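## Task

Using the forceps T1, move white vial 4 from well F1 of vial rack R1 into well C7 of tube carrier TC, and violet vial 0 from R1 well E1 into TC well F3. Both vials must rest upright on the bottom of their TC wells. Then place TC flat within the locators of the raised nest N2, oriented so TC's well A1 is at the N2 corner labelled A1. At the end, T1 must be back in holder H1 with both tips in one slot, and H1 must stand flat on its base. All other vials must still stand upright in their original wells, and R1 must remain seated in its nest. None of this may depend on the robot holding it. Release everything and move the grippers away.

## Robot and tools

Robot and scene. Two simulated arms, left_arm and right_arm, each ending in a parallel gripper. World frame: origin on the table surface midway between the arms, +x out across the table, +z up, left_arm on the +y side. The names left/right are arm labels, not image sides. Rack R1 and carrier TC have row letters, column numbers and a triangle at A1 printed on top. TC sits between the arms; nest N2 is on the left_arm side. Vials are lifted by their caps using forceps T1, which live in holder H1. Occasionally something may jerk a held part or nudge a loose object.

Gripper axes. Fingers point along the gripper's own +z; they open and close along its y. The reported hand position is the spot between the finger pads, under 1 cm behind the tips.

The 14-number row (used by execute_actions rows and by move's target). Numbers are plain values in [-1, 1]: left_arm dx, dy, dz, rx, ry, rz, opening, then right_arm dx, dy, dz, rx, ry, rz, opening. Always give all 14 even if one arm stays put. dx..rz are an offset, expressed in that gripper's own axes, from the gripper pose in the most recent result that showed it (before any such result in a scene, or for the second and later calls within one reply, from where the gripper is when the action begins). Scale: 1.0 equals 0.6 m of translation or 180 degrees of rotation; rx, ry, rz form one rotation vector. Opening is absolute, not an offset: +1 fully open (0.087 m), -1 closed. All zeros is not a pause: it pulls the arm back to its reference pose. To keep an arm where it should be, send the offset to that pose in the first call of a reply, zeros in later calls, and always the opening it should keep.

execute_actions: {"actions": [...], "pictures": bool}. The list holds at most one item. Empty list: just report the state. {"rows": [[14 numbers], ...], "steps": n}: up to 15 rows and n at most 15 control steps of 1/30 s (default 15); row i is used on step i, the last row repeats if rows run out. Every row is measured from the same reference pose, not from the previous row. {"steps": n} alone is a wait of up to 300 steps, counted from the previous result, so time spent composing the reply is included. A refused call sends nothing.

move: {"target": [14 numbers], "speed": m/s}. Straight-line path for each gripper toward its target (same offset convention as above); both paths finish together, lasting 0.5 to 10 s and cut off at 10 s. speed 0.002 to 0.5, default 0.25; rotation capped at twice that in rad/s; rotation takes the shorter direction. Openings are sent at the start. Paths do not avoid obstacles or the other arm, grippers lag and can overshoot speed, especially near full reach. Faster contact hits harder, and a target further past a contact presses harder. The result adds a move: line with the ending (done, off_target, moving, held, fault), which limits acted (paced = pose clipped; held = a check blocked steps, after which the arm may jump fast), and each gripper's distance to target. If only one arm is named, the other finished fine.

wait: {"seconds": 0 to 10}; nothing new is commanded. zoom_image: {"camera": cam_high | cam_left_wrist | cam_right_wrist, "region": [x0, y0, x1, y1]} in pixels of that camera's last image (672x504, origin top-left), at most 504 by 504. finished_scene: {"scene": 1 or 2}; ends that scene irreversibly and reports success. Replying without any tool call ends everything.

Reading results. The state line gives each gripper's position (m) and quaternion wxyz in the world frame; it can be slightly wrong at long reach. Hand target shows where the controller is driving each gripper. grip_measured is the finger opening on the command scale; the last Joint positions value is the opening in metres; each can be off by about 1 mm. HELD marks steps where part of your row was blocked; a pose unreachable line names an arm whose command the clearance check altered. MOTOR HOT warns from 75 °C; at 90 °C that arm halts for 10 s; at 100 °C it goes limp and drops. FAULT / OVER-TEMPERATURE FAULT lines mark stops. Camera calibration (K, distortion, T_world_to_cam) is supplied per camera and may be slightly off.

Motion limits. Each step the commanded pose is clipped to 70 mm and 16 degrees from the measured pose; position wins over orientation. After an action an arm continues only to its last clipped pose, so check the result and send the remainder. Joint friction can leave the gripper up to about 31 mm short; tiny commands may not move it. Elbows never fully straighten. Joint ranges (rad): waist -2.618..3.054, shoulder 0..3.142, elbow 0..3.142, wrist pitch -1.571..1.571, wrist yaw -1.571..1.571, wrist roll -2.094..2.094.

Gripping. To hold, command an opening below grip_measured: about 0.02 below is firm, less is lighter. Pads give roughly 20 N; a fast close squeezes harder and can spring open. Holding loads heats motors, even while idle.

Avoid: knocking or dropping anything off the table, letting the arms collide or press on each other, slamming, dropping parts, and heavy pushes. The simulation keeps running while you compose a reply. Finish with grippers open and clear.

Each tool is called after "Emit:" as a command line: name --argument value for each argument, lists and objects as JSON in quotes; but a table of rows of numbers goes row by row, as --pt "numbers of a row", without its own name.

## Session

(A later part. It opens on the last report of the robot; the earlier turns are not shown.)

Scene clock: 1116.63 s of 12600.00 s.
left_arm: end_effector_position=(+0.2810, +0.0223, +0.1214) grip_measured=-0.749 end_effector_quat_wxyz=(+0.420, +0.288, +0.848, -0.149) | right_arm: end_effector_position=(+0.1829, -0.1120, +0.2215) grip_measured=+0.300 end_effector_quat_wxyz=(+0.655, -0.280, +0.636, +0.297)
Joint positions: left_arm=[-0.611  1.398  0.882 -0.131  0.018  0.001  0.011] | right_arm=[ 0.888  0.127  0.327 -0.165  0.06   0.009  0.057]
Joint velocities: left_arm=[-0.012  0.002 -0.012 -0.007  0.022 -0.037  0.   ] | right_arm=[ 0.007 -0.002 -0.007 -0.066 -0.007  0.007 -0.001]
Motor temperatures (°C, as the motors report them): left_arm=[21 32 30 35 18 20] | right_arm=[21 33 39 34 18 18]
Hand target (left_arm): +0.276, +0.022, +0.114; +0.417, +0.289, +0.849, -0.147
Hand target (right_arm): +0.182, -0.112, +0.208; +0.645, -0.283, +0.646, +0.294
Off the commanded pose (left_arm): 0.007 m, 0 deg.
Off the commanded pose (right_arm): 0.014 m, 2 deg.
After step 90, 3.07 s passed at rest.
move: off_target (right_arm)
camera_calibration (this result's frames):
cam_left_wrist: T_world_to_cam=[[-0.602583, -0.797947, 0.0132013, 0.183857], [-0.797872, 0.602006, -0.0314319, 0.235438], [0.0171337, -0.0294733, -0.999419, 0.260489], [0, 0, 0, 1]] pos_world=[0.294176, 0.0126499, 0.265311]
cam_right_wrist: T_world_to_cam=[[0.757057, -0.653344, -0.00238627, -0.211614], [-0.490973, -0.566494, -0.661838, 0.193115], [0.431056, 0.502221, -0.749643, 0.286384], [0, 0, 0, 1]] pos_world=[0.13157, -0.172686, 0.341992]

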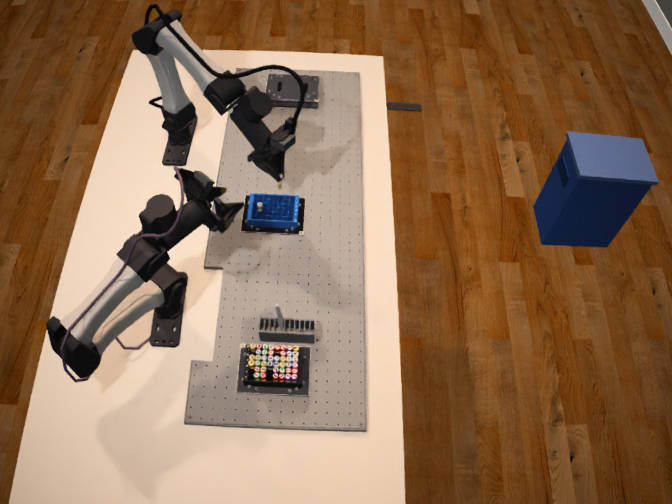

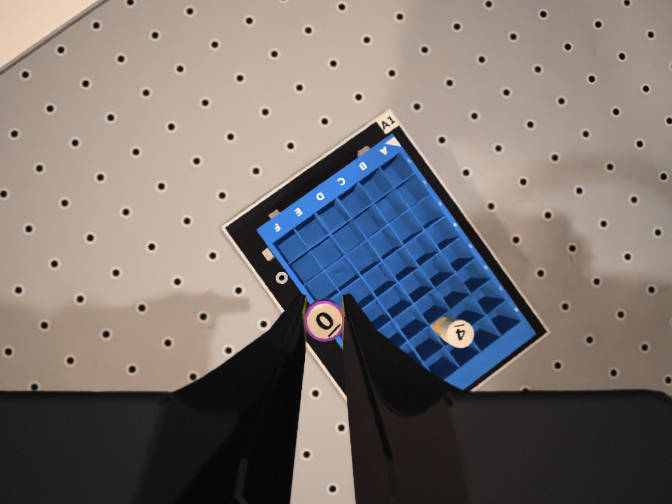

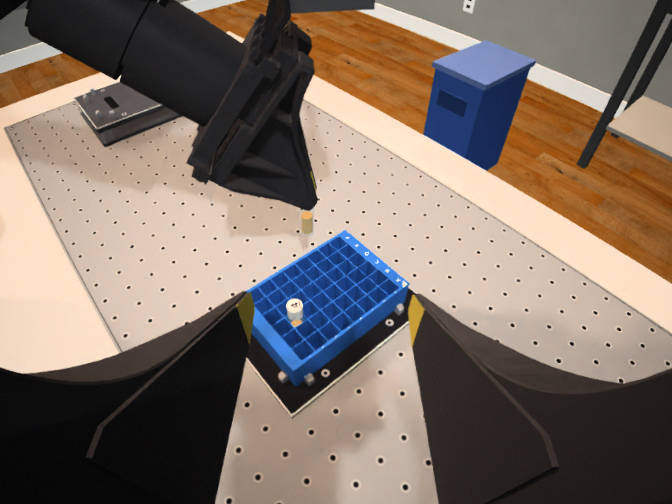

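Emit:
move --target '[0.028,0,0.036,0,0.008,0,-0.78,0,0,0,0,0,0,0.3]' --speed 0.03

Emit:
zoom_image --camera "cam_right_wrist" --region '[260,200,380,320]'

Emit:
zoom_image --camera "cam_left_wrist" --region '[240,200,420,380]'

Scene clock: 1125.53 s of 12600.00 s.
left_arm: end_effector_position=(+0.2895, +0.0159, +0.1105) grip_measured=-0.749 end_effector_quat_wxyz=(+0.421, +0.288, +0.847, -0.149) | right_arm: end_effector_position=(+0.1829, -0.1121, +0.2214) grip_measured=+0.300 end_effector_quat_wxyz=(+0.655, -0.280, +0.636, +0.297)
Joint positions: left_arm=[-0.611  1.453  0.882 -0.074  0.018  0.001  0.011] | right_arm=[ 0.888  0.127  0.327 -0.166  0.06   0.009  0.057]
Joint velocities: left_arm=[ 0.002 -0.007  0.007  0.051  0.037 -0.051  0.001] | right_arm=[-0.007 -0.017  0.007  0.007 -0.007  0.007  0.   ]
Motor temperatures (°C, as the motors report them): left_arm=[21 31 30 35 18 20] | right_arm=[21 32 38 34 18 18]
Hand target (left_arm): +0.286, +0.018, +0.095; +0.410, +0.290, +0.853, -0.145
Hand target (right_arm): +0.183, -0.112, +0.222; +0.655, -0.280, +0.636, +0.297
Off the commanded pose (left_arm): 0.016 m, 2 deg.
Off the commanded pose (right_arm): 0.000 m, 0 deg.
After step 90, 4.73 s passed at rest.
move: off_target (left_arm)
camera_calibration (this result's frames):
cam_left_wrist: T_world_to_cam=[[-0.602603, -0.797932, 0.0131973, 0.184029], [-0.797823, 0.601969, -0.0333383, 0.24592], [0.0186573, -0.0306188, -0.999357, 0.248862], [0, 0, 0, 1]] pos_world=[0.302454, 0.00642558, 0.254472]
cam_right_wrist: T_world_to_cam=[[0.757057, -0.653345, -0.00236989, -0.211618], [-0.49113, -0.566692, -0.661553, 0.192985], [0.430879, 0.501997, -0.749895, 0.286384], [0, 0, 0, 1]] pos_world=[0.131591, -0.17266, 0.341926]

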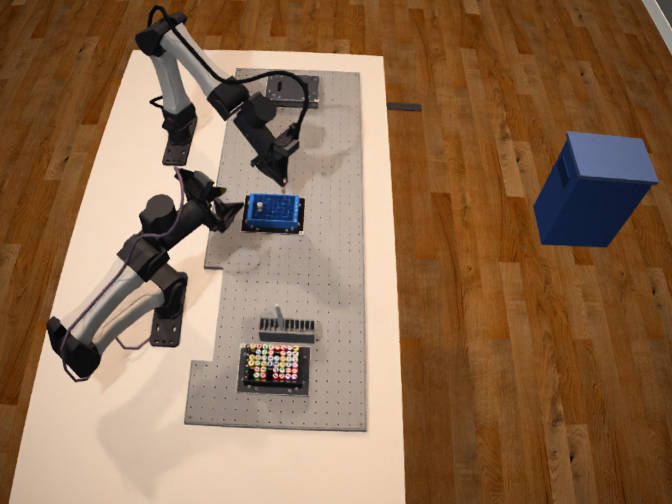

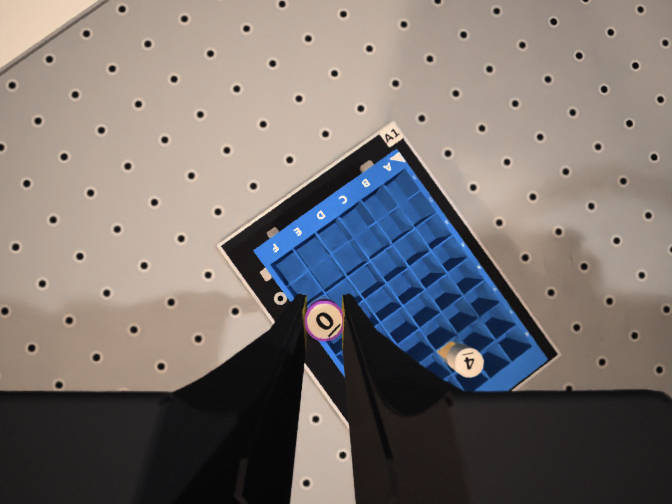

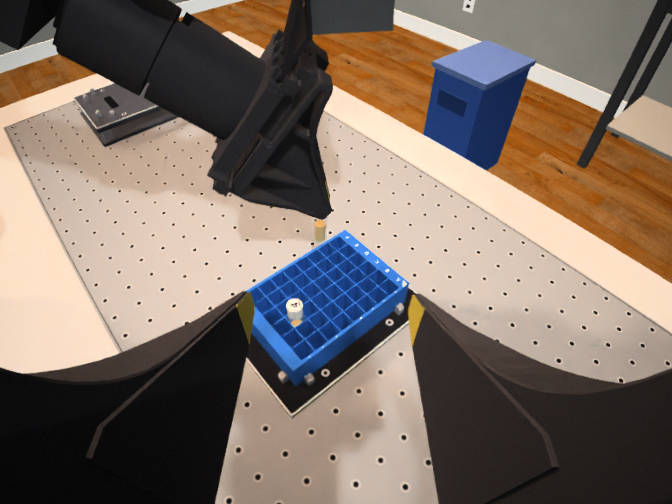

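Region (260, 200, 380, 320) of cam_right_wrist's 672x504 image, scaled by 4.200, with more detail than that image has.

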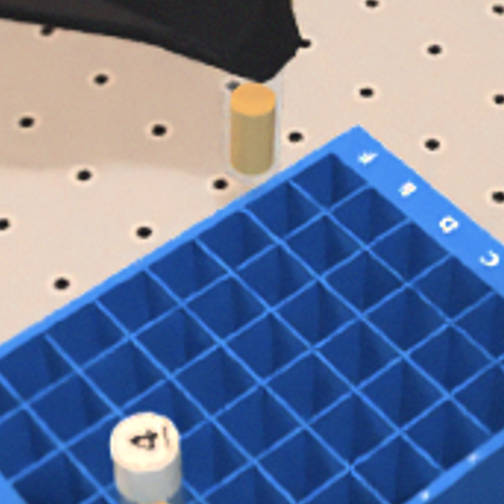

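Region (240, 200, 420, 380) of cam_left_wrist's 672x504 image, scaled by 2.800, with more detail than that image has.

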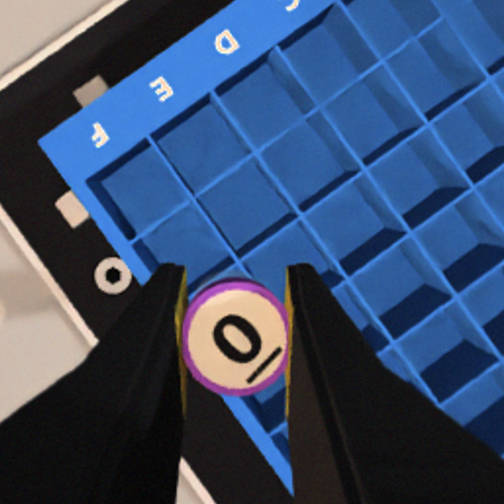

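Emit:
move --target '[0.029,0.003,0.022,-0.005,0.018,0,-0.78,0,0,0,0,0,0,0.3]' --speed 0.02

Emit:
zoom_image --camera "cam_right_wrist" --region '[260,200,380,320]'

Emit:
zoom_image --camera "cam_left_wrist" --region '[240,200,420,380]'

Scene clock: 1137.00 s of 12600.00 s.
left_arm: end_effector_position=(+0.2907, +0.0172, +0.0957) grip_measured=-0.749 end_effector_quat_wxyz=(+0.407, +0.288, +0.856, -0.139) | right_arm: end_effector_position=(+0.1829, -0.1121, +0.2214) grip_measured=+0.300 end_effector_quat_wxyz=(+0.655, -0.280, +0.636, +0.297)
Joint positions: left_arm=[-0.611  1.493  0.882 -0.071  0.008  0.001  0.011] | right_arm=[ 0.888  0.127  0.327 -0.166  0.06   0.009  0.057]
Joint velocities: left_arm=[-0.002 -0.012 -0.012 -0.007  0.066 -0.037 -0.001] | right_arm=[-0.007 -0.007  0.002 -0.007 -0.037 -0.066 -0.   ]
Motor temperatures (°C, as the motors report them): left_arm=[21 29 31 36 18 20] | right_arm=[21 31 39 36 18 18]
Hand target (left_arm): +0.290, +0.017, +0.089; +0.399, +0.289, +0.860, -0.134
Hand target (right_arm): +0.183, -0.112, +0.221; +0.655, -0.280, +0.636, +0.297
Off the commanded pose (left_arm): 0.007 m, 1 deg.
Off the commanded pose (right_arm): 0.000 m, 0 deg.
After step 90, 6.70 s passed at rest.
move: done
camera_calibration (this result's frames):
cam_left_wrist: T_world_to_cam=[[-0.596085, -0.802891, 0.00701669, 0.184747], [-0.80289, 0.596116, 0.00364504, 0.243628], [-0.00710933, -0.00346088, -0.999969, 0.241174], [0, 0, 0, 1]] pos_world=[0.307446, 0.00393535, 0.238982]
cam_right_wrist: T_world_to_cam=[[0.757057, -0.653345, -0.00236989, -0.211618], [-0.49113, -0.566692, -0.661553, 0.192985], [0.430879, 0.501997, -0.749895, 0.286384], [0, 0, 0, 1]] pos_world=[0.131591, -0.17266, 0.341926]

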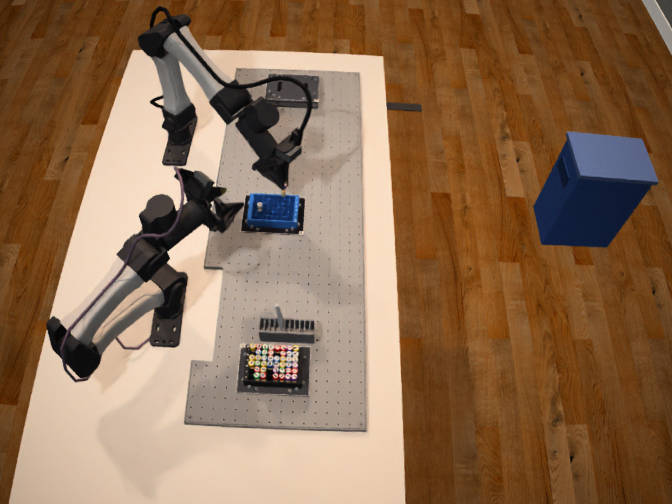

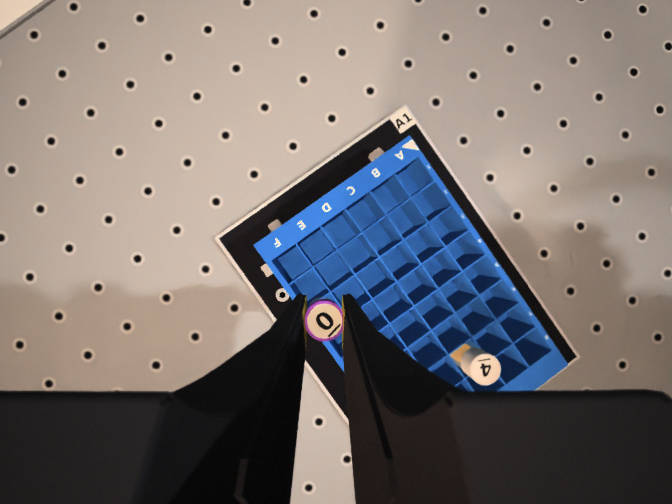

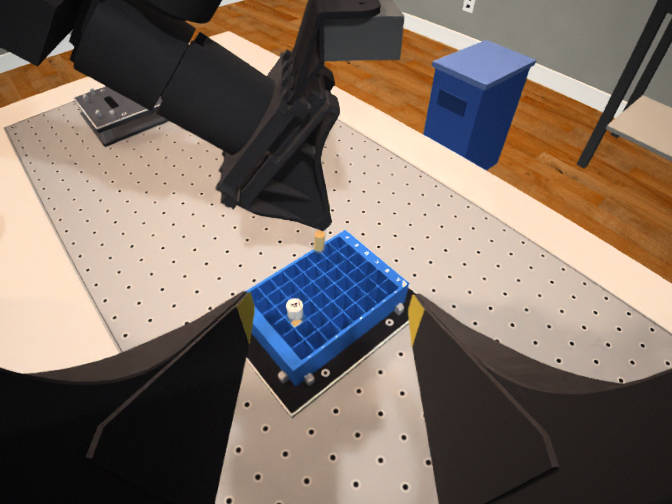

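Region (260, 200, 380, 320) of cam_right_wrist's 672x504 image, scaled by 4.200, with more detail than that image has.

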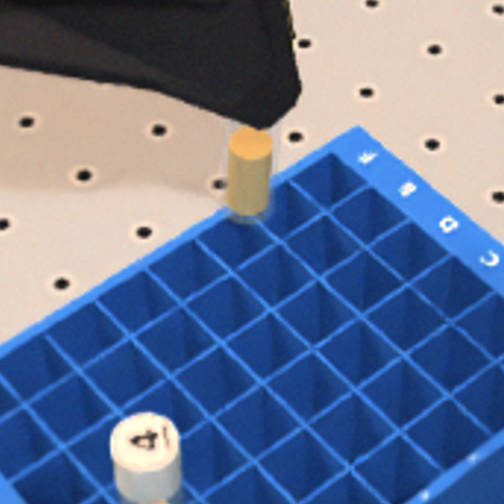

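Region (240, 200, 420, 380) of cam_left_wrist's 672x504 image, scaled by 2.800, with more detail than that image has.

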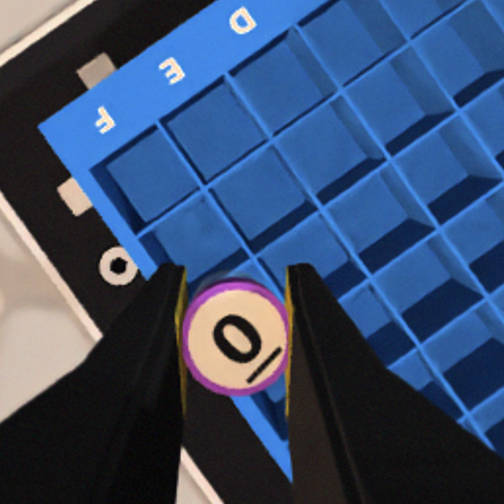

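Emit:
move --target '[0.021,-0.003,0.014,0.005,0.013,0,-0.78,0,0,0,0,0,0,0.3]' --speed 0.02

Emit:
zoom_image --camera "cam_right_wrist" --region '[260,200,380,320]'

Emit:
zoom_image --camera "cam_left_wrist" --region '[240,200,420,380]'

Scene clock: 1145.83 s of 12600.00 s.
left_arm: end_effector_position=(+0.2895, +0.0162, +0.0887) grip_measured=-0.749 end_effector_quat_wxyz=(+0.398, +0.291, +0.859, -0.141) | right_arm: end_effector_position=(+0.1829, -0.1121, +0.2214) grip_measured=+0.300 end_effector_quat_wxyz=(+0.655, -0.280, +0.636, +0.297)
Joint positions: left_arm=[-0.611  1.512  0.882 -0.071  0.017  0.001  0.011] | right_arm=[ 0.888  0.127  0.327 -0.166  0.06   0.009  0.057]
Joint velocities: left_arm=[ 0.012  0.002 -0.007 -0.066 -0.037 -0.022  0.   ] | right_arm=[-0.022  0.007  0.002  0.051 -0.037 -0.022 -0.   ]
Motor temperatures (°C, as the motors report them): left_arm=[21 29 31 36 18 20] | right_arm=[21 31 39 36 18 18]
Hand target (left_arm): +0.288, +0.017, +0.081; +0.387, +0.294, +0.863, -0.140
Hand target (right_arm): +0.183, -0.112, +0.221; +0.655, -0.280, +0.636, +0.297
Off the commanded pose (left_arm): 0.008 m, 1 deg.
Off the commanded pose (right_arm): 0.000 m, 0 deg.
After step 90, 4.50 s passed at rest.
move: done
camera_calibration (this result's frames):
cam_left_wrist: T_world_to_cam=[[-0.601324, -0.798907, 0.0125575, 0.184219], [-0.798611, 0.601447, 0.0219686, 0.24029], [-0.0251035, 0.00318165, -0.99968, 0.239255], [0, 0, 0, 1]] pos_world=[0.308679, 0.00189093, 0.231586]
cam_right_wrist: T_world_to_cam=[[0.757057, -0.653345, -0.00236989, -0.211618], [-0.49113, -0.566692, -0.661553, 0.192985], [0.430879, 0.501997, -0.749895, 0.286384], [0, 0, 0, 1]] pos_world=[0.131591, -0.17266, 0.341926]

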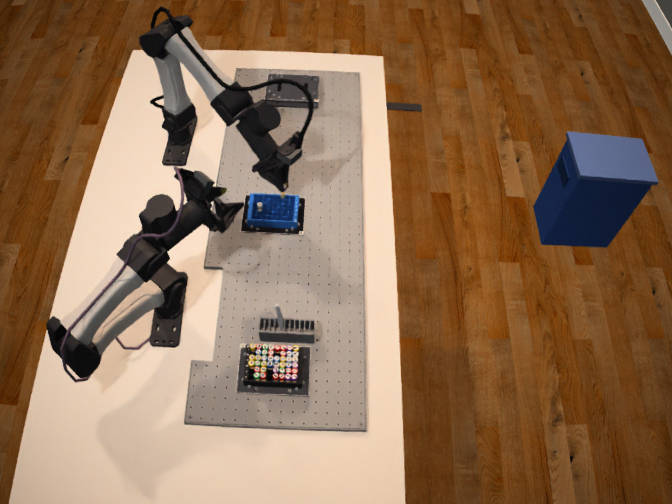

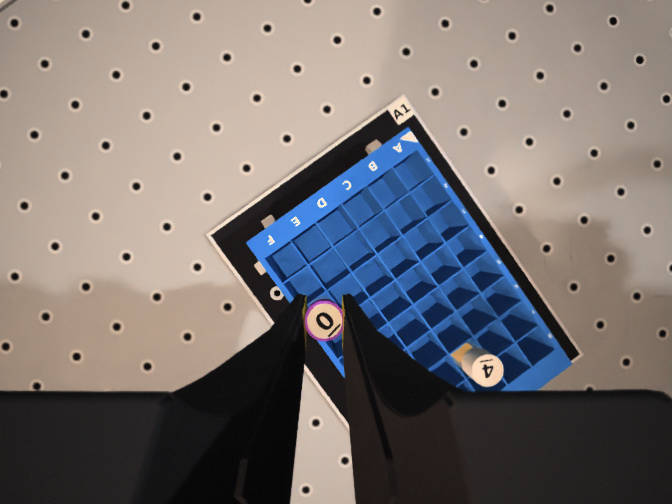

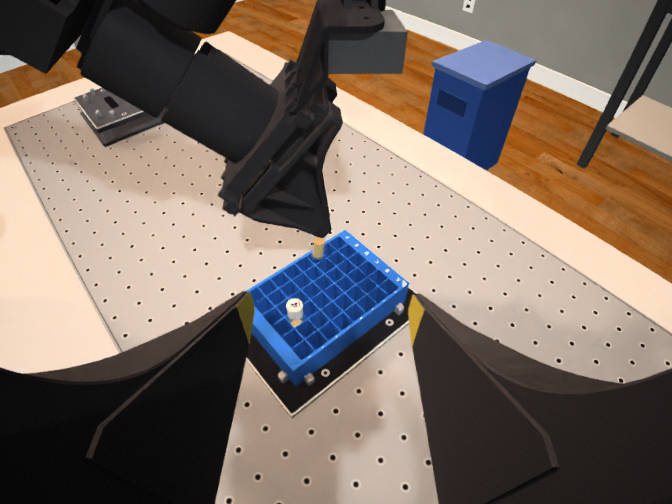

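Region (260, 200, 380, 320) of cam_right_wrist's 672x504 image, scaled by 4.200, with more detail than that image has.

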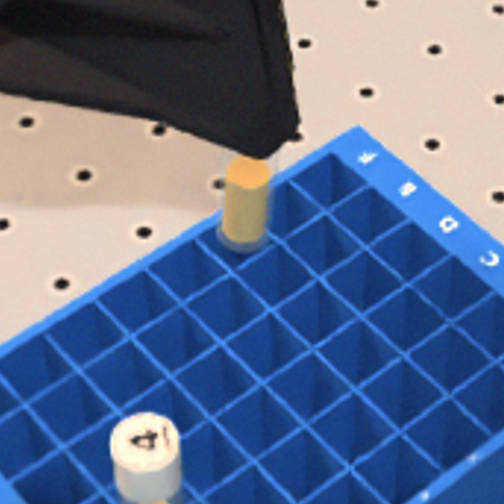

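Region (240, 200, 420, 380) of cam_left_wrist's 672x504 image, scaled by 2.800, with more detail than that image has.

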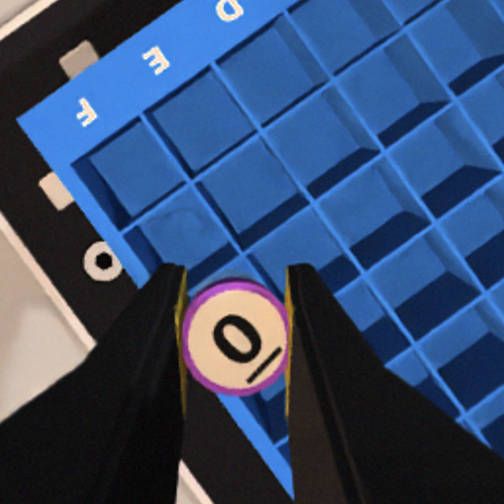

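Emit:
move --target '[0.024,0,0.015,0,0.015,0,-0.78,0,0,0,0,0,0,0.3]' --speed 0.015

Emit:
zoom_image --camera "cam_right_wrist" --region '[260,200,380,320]'

Scene clock: 1155.53 s of 12600.00 s.
left_arm: end_effector_position=(+0.2889, +0.0165, +0.0806) grip_measured=-0.749 end_effector_quat_wxyz=(+0.388, +0.292, +0.863, -0.138) | right_arm: end_effector_position=(+0.1829, -0.1121, +0.2214) grip_measured=+0.300 end_effector_quat_wxyz=(+0.655, -0.280, +0.636, +0.297)
Joint positions: left_arm=[-0.611  1.533  0.882 -0.071  0.017  0.001  0.011] | right_arm=[ 0.888  0.127  0.327 -0.166  0.06   0.009  0.057]
Joint velocities: left_arm=[-0.012 -0.017 -0.002 -0.037 -0.007 -0.037  0.   ] | right_arm=[ 0.002  0.002 -0.022 -0.095 -0.007  0.066  0.   ]
Motor temperatures (°C, as the motors report them): left_arm=[21 28 32 36 18 20] | right_arm=[21 31 39 37 18 18]
Hand target (left_arm): +0.287, +0.017, +0.072; +0.377, +0.295, +0.868, -0.134
Hand target (right_arm): +0.183, -0.112, +0.221; +0.655, -0.280, +0.636, +0.297
Off the commanded pose (left_arm): 0.009 m, 1 deg.
Off the commanded pose (right_arm): 0.000 m, 0 deg.
After step 90, 4.90 s passed at rest.
move: done
camera_calibration (this result's frames):
cam_left_wrist: T_world_to_cam=[[-0.601563, -0.798718, 0.0130697, 0.184211], [-0.797696, 0.601502, 0.0433189, 0.237865], [-0.042461, 0.0156334, -0.998976, 0.235847], [0, 0, 0, 1]] pos_world=[0.310573, 0.000369605, 0.222894]
cam_right_wrist: T_world_to_cam=[[0.757057, -0.653345, -0.00236989, -0.211618], [-0.49113, -0.566692, -0.661553, 0.192985], [0.430879, 0.501997, -0.749895, 0.286384], [0, 0, 0, 1]] pos_world=[0.131591, -0.17266, 0.341926]

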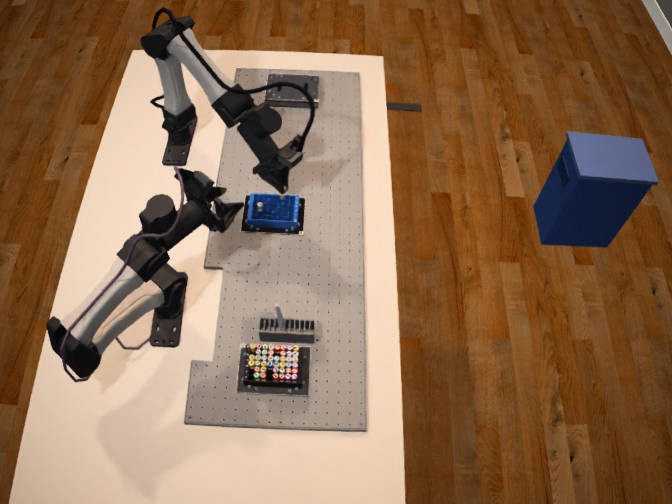

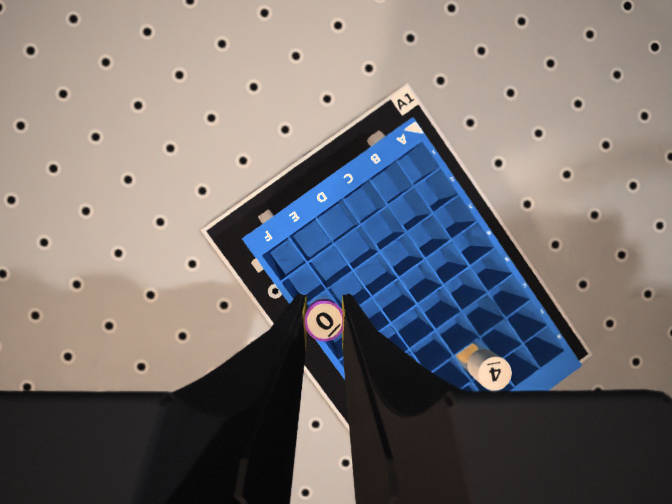

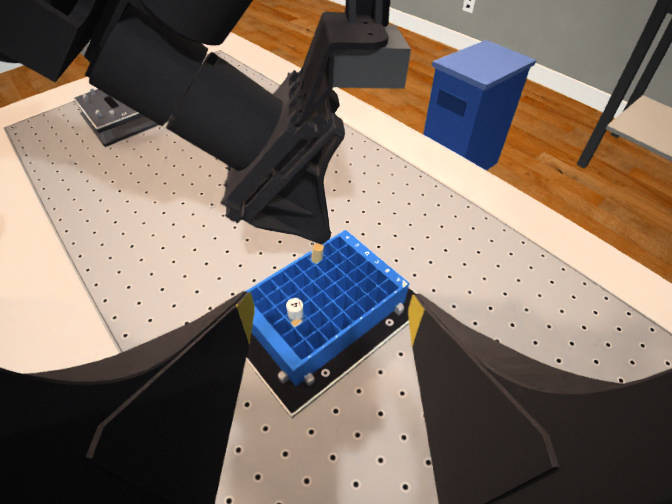

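Region (260, 200, 380, 320) of cam_right_wrist's 672x504 image, scaled by 4.200, with more detail than that image has.

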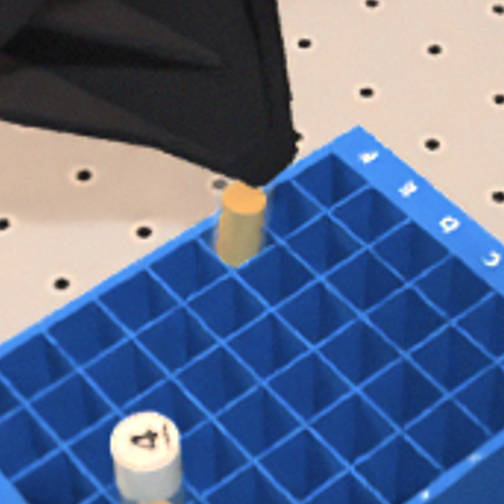

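It's in.

Emit:
move --target '[0.022,0,0.014,0,0.008,0,-0.78,0,0,0,0,0,0,0.3]' --speed 0.015

Emit:
move --target '[0,0,0,0,0,0,-0.5,0,0,0,0,0,0,0.3]'

Emit:
move --target '[-0.11,0,-0.1,0,0,0,-0.5,0,0,0,0,0,0,0.3]' --speed 0.1

Emit:
move --target '[0,0,0,0,0.2,0,0.4,0,0,0,0,0,0,0.3]'

Emit:
move --target '[0,0,0,-0.047,0,-0.205,0.4,0,-0.25,-0.1,0.25,0,0,0.3]'

Scene clock: 1165.97 s of 12600.00 s.
left_arm: end_effector_position=(+0.2892, +0.0163, +0.0809) grip_measured=-0.749 end_effector_quat_wxyz=(+0.389, +0.292, +0.863, -0.138) | right_arm: end_effector_position=(+0.1829, -0.1121, +0.2214) grip_measured=+0.300 end_effector_quat_wxyz=(+0.655, -0.280, +0.636, +0.297)
Joint positions: left_arm=[-0.611  1.533  0.882 -0.069  0.017  0.001  0.011] | right_arm=[ 0.888  0.127  0.327 -0.166  0.06   0.009  0.057]
Joint velocities: left_arm=[-0.012 -0.002 -0.002 -0.007  0.007  0.022 -0.001] | right_arm=[-0.002 -0.012 -0.007 -0.095 -0.022  0.037  0.001]
Motor temperatures (°C, as the motors report them): left_arm=[21 28 32 36 18 20] | right_arm=[21 31 40 37 18 18]
Hand target (left_arm): +0.286, +0.018, +0.066; +0.377, +0.294, +0.868, -0.134
Hand target (right_arm): +0.183, -0.112, +0.221; +0.655, -0.280, +0.636, +0.297
Off the commanded pose (left_arm): 0.016 m, 2 deg.
Off the commanded pose (right_arm): 0.000 m, 0 deg.
After step 90, 6.17 s passed at rest.
move: off_target (left_arm)
camera_calibration (this result's frames):
cam_left_wrist: T_world_to_cam=[[-0.601583, -0.798703, 0.0130681, 0.184213], [-0.797761, 0.60155, 0.0414132, 0.238397], [-0.040938, 0.0144883, -0.999057, 0.235753], [0, 0, 0, 1]] pos_world=[0.310655, 0.000308213, 0.223251]
cam_right_wrist: T_world_to_cam=[[0.757057, -0.653345, -0.00236989, -0.211618], [-0.49113, -0.566692, -0.661553, 0.192985], [0.430879, 0.501997, -0.749895, 0.286384], [0, 0, 0, 1]] pos_world=[0.131591, -0.17266, 0.341926]

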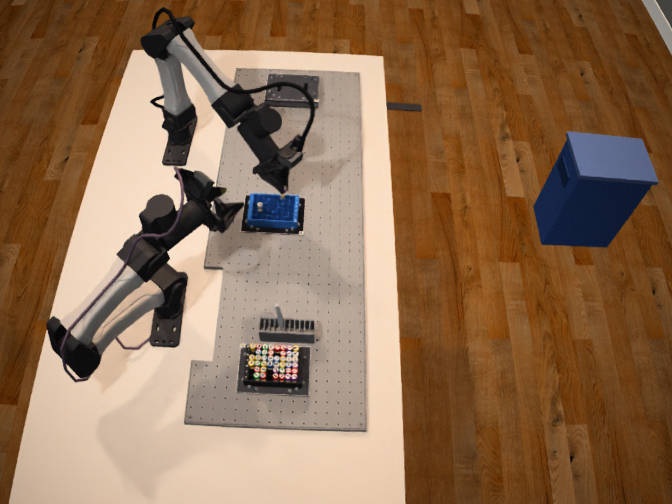

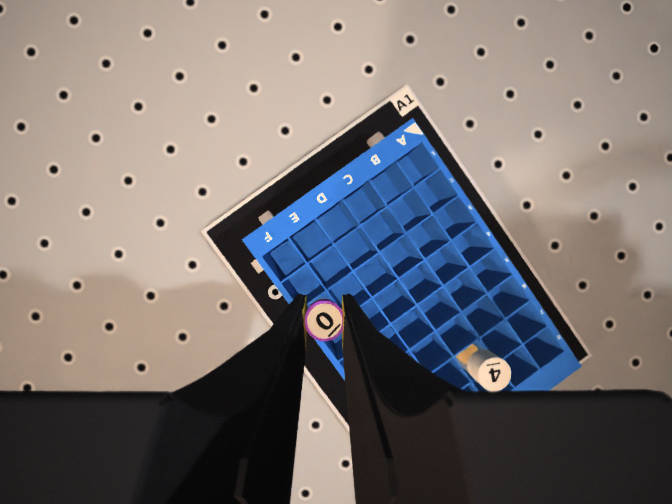

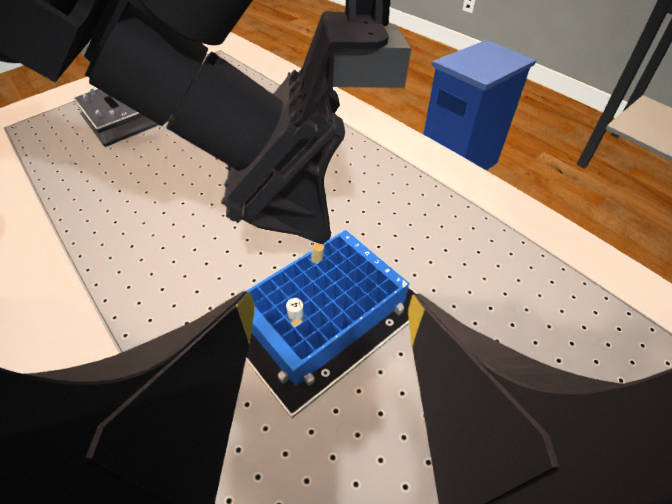

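Scene clock: 1166.47 s of 12600.00 s.
left_arm: end_effector_position=(+0.2892, +0.0163, +0.0809) grip_measured=-0.500 end_effector_quat_wxyz=(+0.389, +0.292, +0.863, -0.138) | right_arm: end_effector_position=(+0.1829, -0.1121, +0.2214) grip_measured=+0.300 end_effector_quat_wxyz=(+0.655, -0.280, +0.636, +0.297)
Joint positions: left_arm=[-0.611  1.533  0.882 -0.069  0.017  0.001  0.022] | right_arm=[ 0.888  0.127  0.327 -0.166  0.06   0.009  0.057]
Joint velocities: left_arm=[-0.007 -0.002  0.012 -0.066 -0.037 -0.022  0.001] | right_arm=[-0.012  0.002  0.002 -0.051  0.022 -0.066  0.   ]
Motor temperatures (°C, as the motors report them): left_arm=[21 28 32 36 18 20] | right_arm=[21 31 40 37 18 18]
Hand target (left_arm): +0.289, +0.016, +0.081; +0.389, +0.292, +0.863, -0.138
Hand target (right_arm): +0.183, -0.112, +0.221; +0.655, -0.280, +0.636, +0.297
Off the commanded pose (left_arm): 0.000 m, 0 deg.
Off the commanded pose (right_arm): 0.000 m, 0 deg.
move: done
camera_calibration (this result's frames):
cam_left_wrist: T_world_to_cam=[[-0.601583, -0.798703, 0.0130681, 0.184213], [-0.797761, 0.60155, 0.0414132, 0.238397], [-0.040938, 0.0144883, -0.999057, 0.235753], [0, 0, 0, 1]] pos_world=[0.310655, 0.000308213, 0.223251]
cam_right_wrist: T_world_to_cam=[[0.757057, -0.653345, -0.00236989, -0.211618], [-0.49113, -0.566692, -0.661553, 0.192985], [0.430879, 0.501997, -0.749895, 0.286384], [0, 0, 0, 1]] pos_world=[0.131591, -0.17266, 0.341926]

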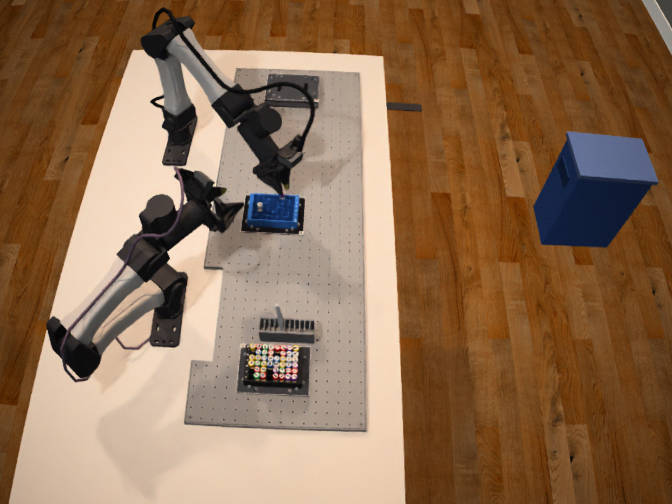

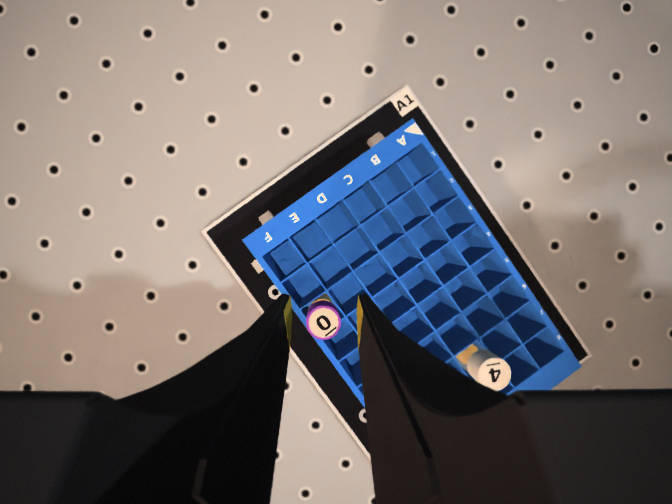

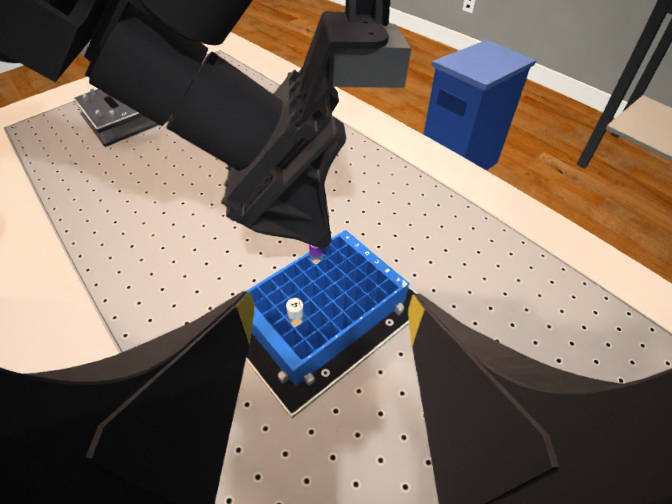

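Scene clock: 1167.97 s of 12600.00 s.
left_arm: end_effector_position=(+0.2899, +0.0158, +0.1633) grip_measured=-0.500 end_effector_quat_wxyz=(+0.389, +0.293, +0.863, -0.138) | right_arm: end_effector_position=(+0.1829, -0.1121, +0.2214) grip_measured=+0.300 end_effector_quat_wxyz=(+0.655, -0.280, +0.636, +0.297)
Joint positions: left_arm=[-0.611  1.459  1.153 -0.414  0.017  0.002  0.022] | right_arm=[ 0.888  0.127  0.327 -0.166  0.06   0.009  0.057]
Joint velocities: left_arm=[ 0.002 -0.007  0.012 -0.007  0.007  0.051 -0.001] | right_arm=[-0.002  0.012  0.022 -0.037  0.007 -0.037  0.001]
Motor temperatures (°C, as the motors report them): left_arm=[21 28 32 36 18 20] | right_arm=[21 31 40 37 18 18]
Hand target (left_arm): +0.291, +0.019, +0.170; +0.389, +0.292, +0.863, -0.138
Hand target (right_arm): +0.183, -0.112, +0.221; +0.655, -0.280, +0.636, +0.297
Off the commanded pose (left_arm): 0.007 m, 0 deg.
Off the commanded pose (right_arm): 0.000 m, 0 deg.
move: done
camera_calibration (this result's frames):
cam_left_wrist: T_world_to_cam=[[-0.601978, -0.798415, 0.012496, 0.183372], [-0.797434, 0.601904, 0.0425444, 0.235511], [-0.0414894, 0.015646, -0.999016, 0.318229], [0, 0, 0, 1]] pos_world=[0.311394, -0.000326617, 0.305605]
cam_right_wrist: T_world_to_cam=[[0.757057, -0.653345, -0.00236989, -0.211618], [-0.49113, -0.566692, -0.661553, 0.192985], [0.430879, 0.501997, -0.749895, 0.286384], [0, 0, 0, 1]] pos_world=[0.131591, -0.17266, 0.341926]

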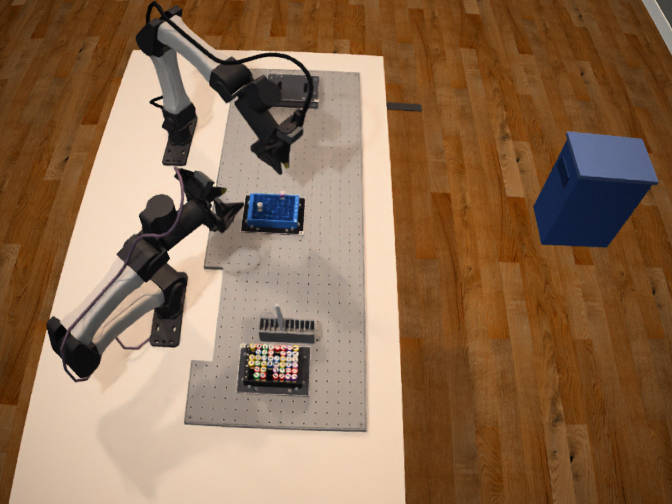

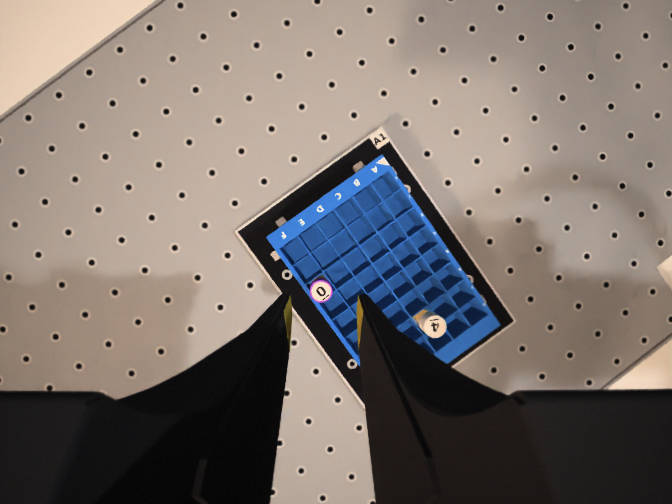

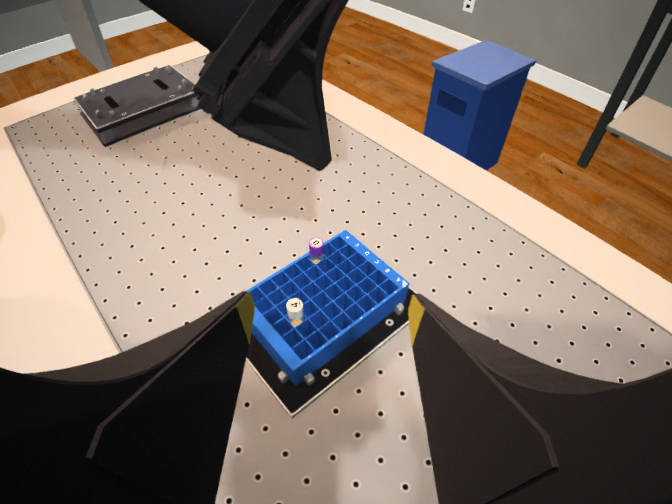

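Scene clock: 1169.97 s of 12600.00 s.
left_arm: end_effector_position=(+0.2914, +0.0154, +0.1656) grip_measured=+0.400 end_effector_quat_wxyz=(+0.111, +0.322, +0.939, -0.045) | right_arm: end_effector_position=(+0.1829, -0.1121, +0.2214) grip_measured=+0.300 end_effector_quat_wxyz=(+0.655, -0.280, +0.636, +0.297)
Joint positions: left_arm=[-0.611  2.054  2.097 -1.373  0.017  0.015  0.061] | right_arm=[ 0.888  0.127  0.327 -0.166  0.06   0.009  0.057]
Joint velocities: left_arm=[ 0.002 -0.017 -0.007  0.007  0.081  0.022  0.001] | right_arm=[-0.002 -0.002  0.007 -0.095  0.007  0.022 -0.001]
Motor temperatures (°C, as the motors report them): left_arm=[21 29 32 35 18 20] | right_arm=[21 30 40 37 18 18]
Hand target (left_arm): +0.291, +0.015, +0.163; +0.102, +0.325, +0.939, -0.044
Hand target (right_arm): +0.183, -0.112, +0.221; +0.655, -0.280, +0.636, +0.297
Off the commanded pose (left_arm): 0.003 m, 1 deg.
Off the commanded pose (right_arm): 0.000 m, 0 deg.
move: done
camera_calibration (this result's frames):
cam_left_wrist: T_world_to_cam=[[-0.606445, -0.795087, 0.00783316, 0.185924], [-0.629143, 0.485851, 0.606735, 0.0961959], [-0.486213, 0.363024, -0.794865, 0.411043], [0, 0, 0, 1]] pos_world=[0.373128, -0.0481296, 0.266902]
cam_right_wrist: T_world_to_cam=[[0.757057, -0.653345, -0.00236989, -0.211618], [-0.49113, -0.566692, -0.661553, 0.192985], [0.430879, 0.501997, -0.749895, 0.286384], [0, 0, 0, 1]] pos_world=[0.131591, -0.17266, 0.341926]

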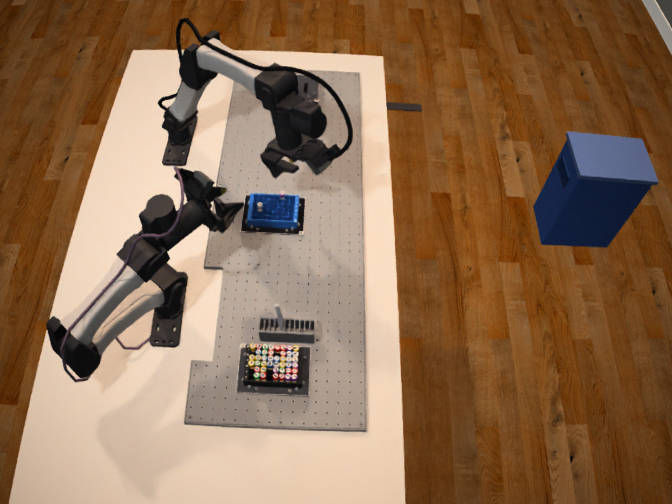

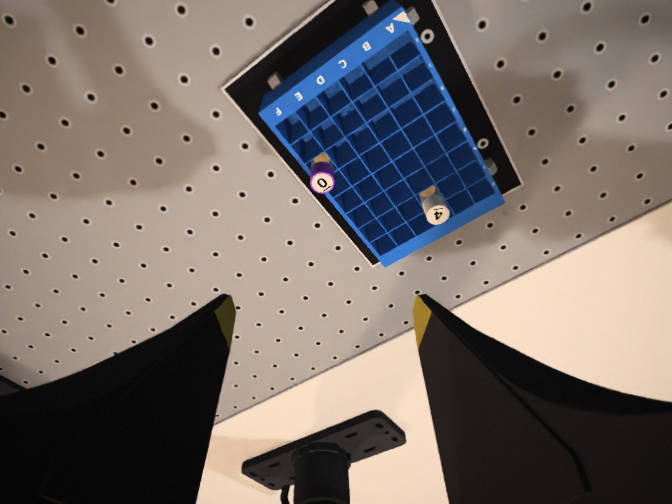

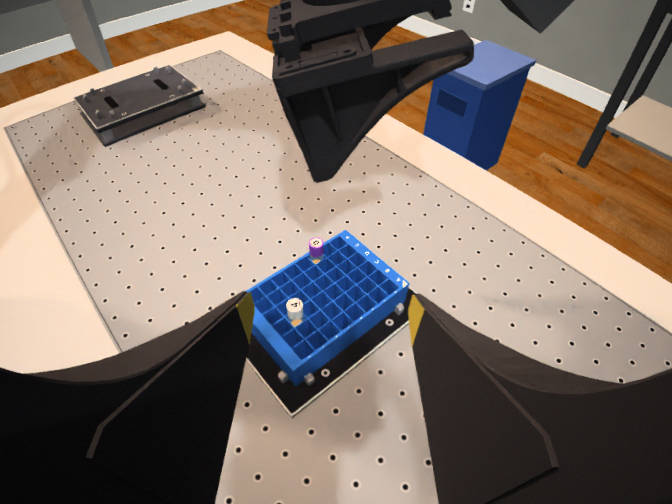

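Scene clock: 1172.10 s of 12600.00 s.
left_arm: end_effector_position=(+0.2890, +0.0139, +0.1651) grip_measured=+0.400 end_effector_quat_wxyz=(+0.115, +0.005, +0.993, -0.017) | right_arm: end_effector_position=(+0.2530, -0.2542, +0.2183) grip_measured=+0.300 end_effector_quat_wxyz=(+0.716, -0.018, +0.697, +0.034)
Joint positions: left_arm=[-0.611  2.054  2.097 -1.409 -0.109 -0.623  0.061] | right_arm=[ 0.434  0.084  0.327 -0.213  0.376  0.012  0.057]
Joint velocities: left_arm=[-0.017 -0.007  0.012 -0.066 -0.022 -0.037  0.   ] | right_arm=[-0.007 -0.002 -0.002  0.051 -0.037  0.051  0.001]
Motor temperatures (°C, as the motors report them): left_arm=[21 29 32 35 18 20] | right_arm=[21 30 40 37 18 18]
Hand target (left_arm): +0.291, +0.016, +0.166; +0.114, +0.000, +0.993, -0.010
Hand target (right_arm): +0.255, -0.257, +0.220; +0.717, -0.009, +0.696, +0.031
Off the commanded pose (left_arm): 0.003 m, 1 deg.
Off the commanded pose (right_arm): 0.003 m, 1 deg.
move: done
camera_calibration (this result's frames):
cam_left_wrist: T_world_to_cam=[[-0.00294559, -0.999649, 0.026342, 0.00871634], [-0.788038, 0.0185372, 0.615347, 0.146753], [-0.61562, -0.0189459, -0.787816, 0.451588], [0, 0, 0, 1]] pos_world=[0.393679, 0.0145486, 0.265235]
cam_right_wrist: T_world_to_cam=[[0.0901852, -0.995826, -0.0140431, -0.273322], [-0.751873, -0.0588315, -0.656678, 0.33888], [0.653111, 0.0697813, -0.75404, 0.160027], [0, 0, 0, 1]] pos_world=[0.174929, -0.263411, 0.339364]

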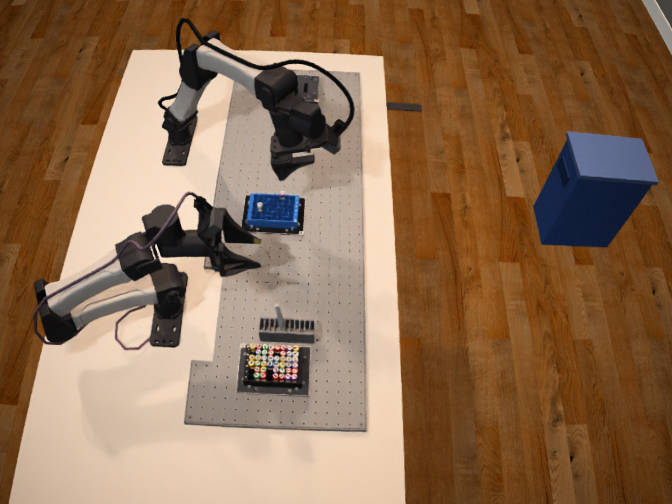

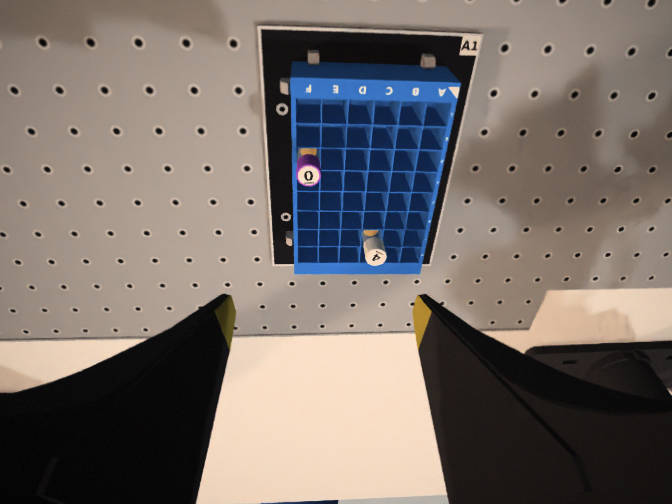

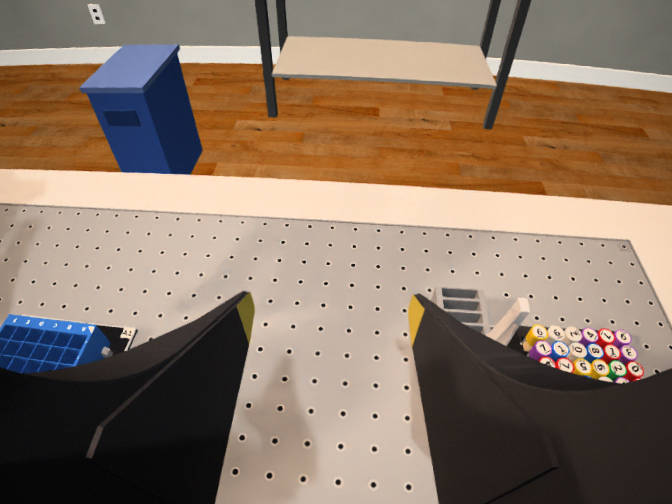

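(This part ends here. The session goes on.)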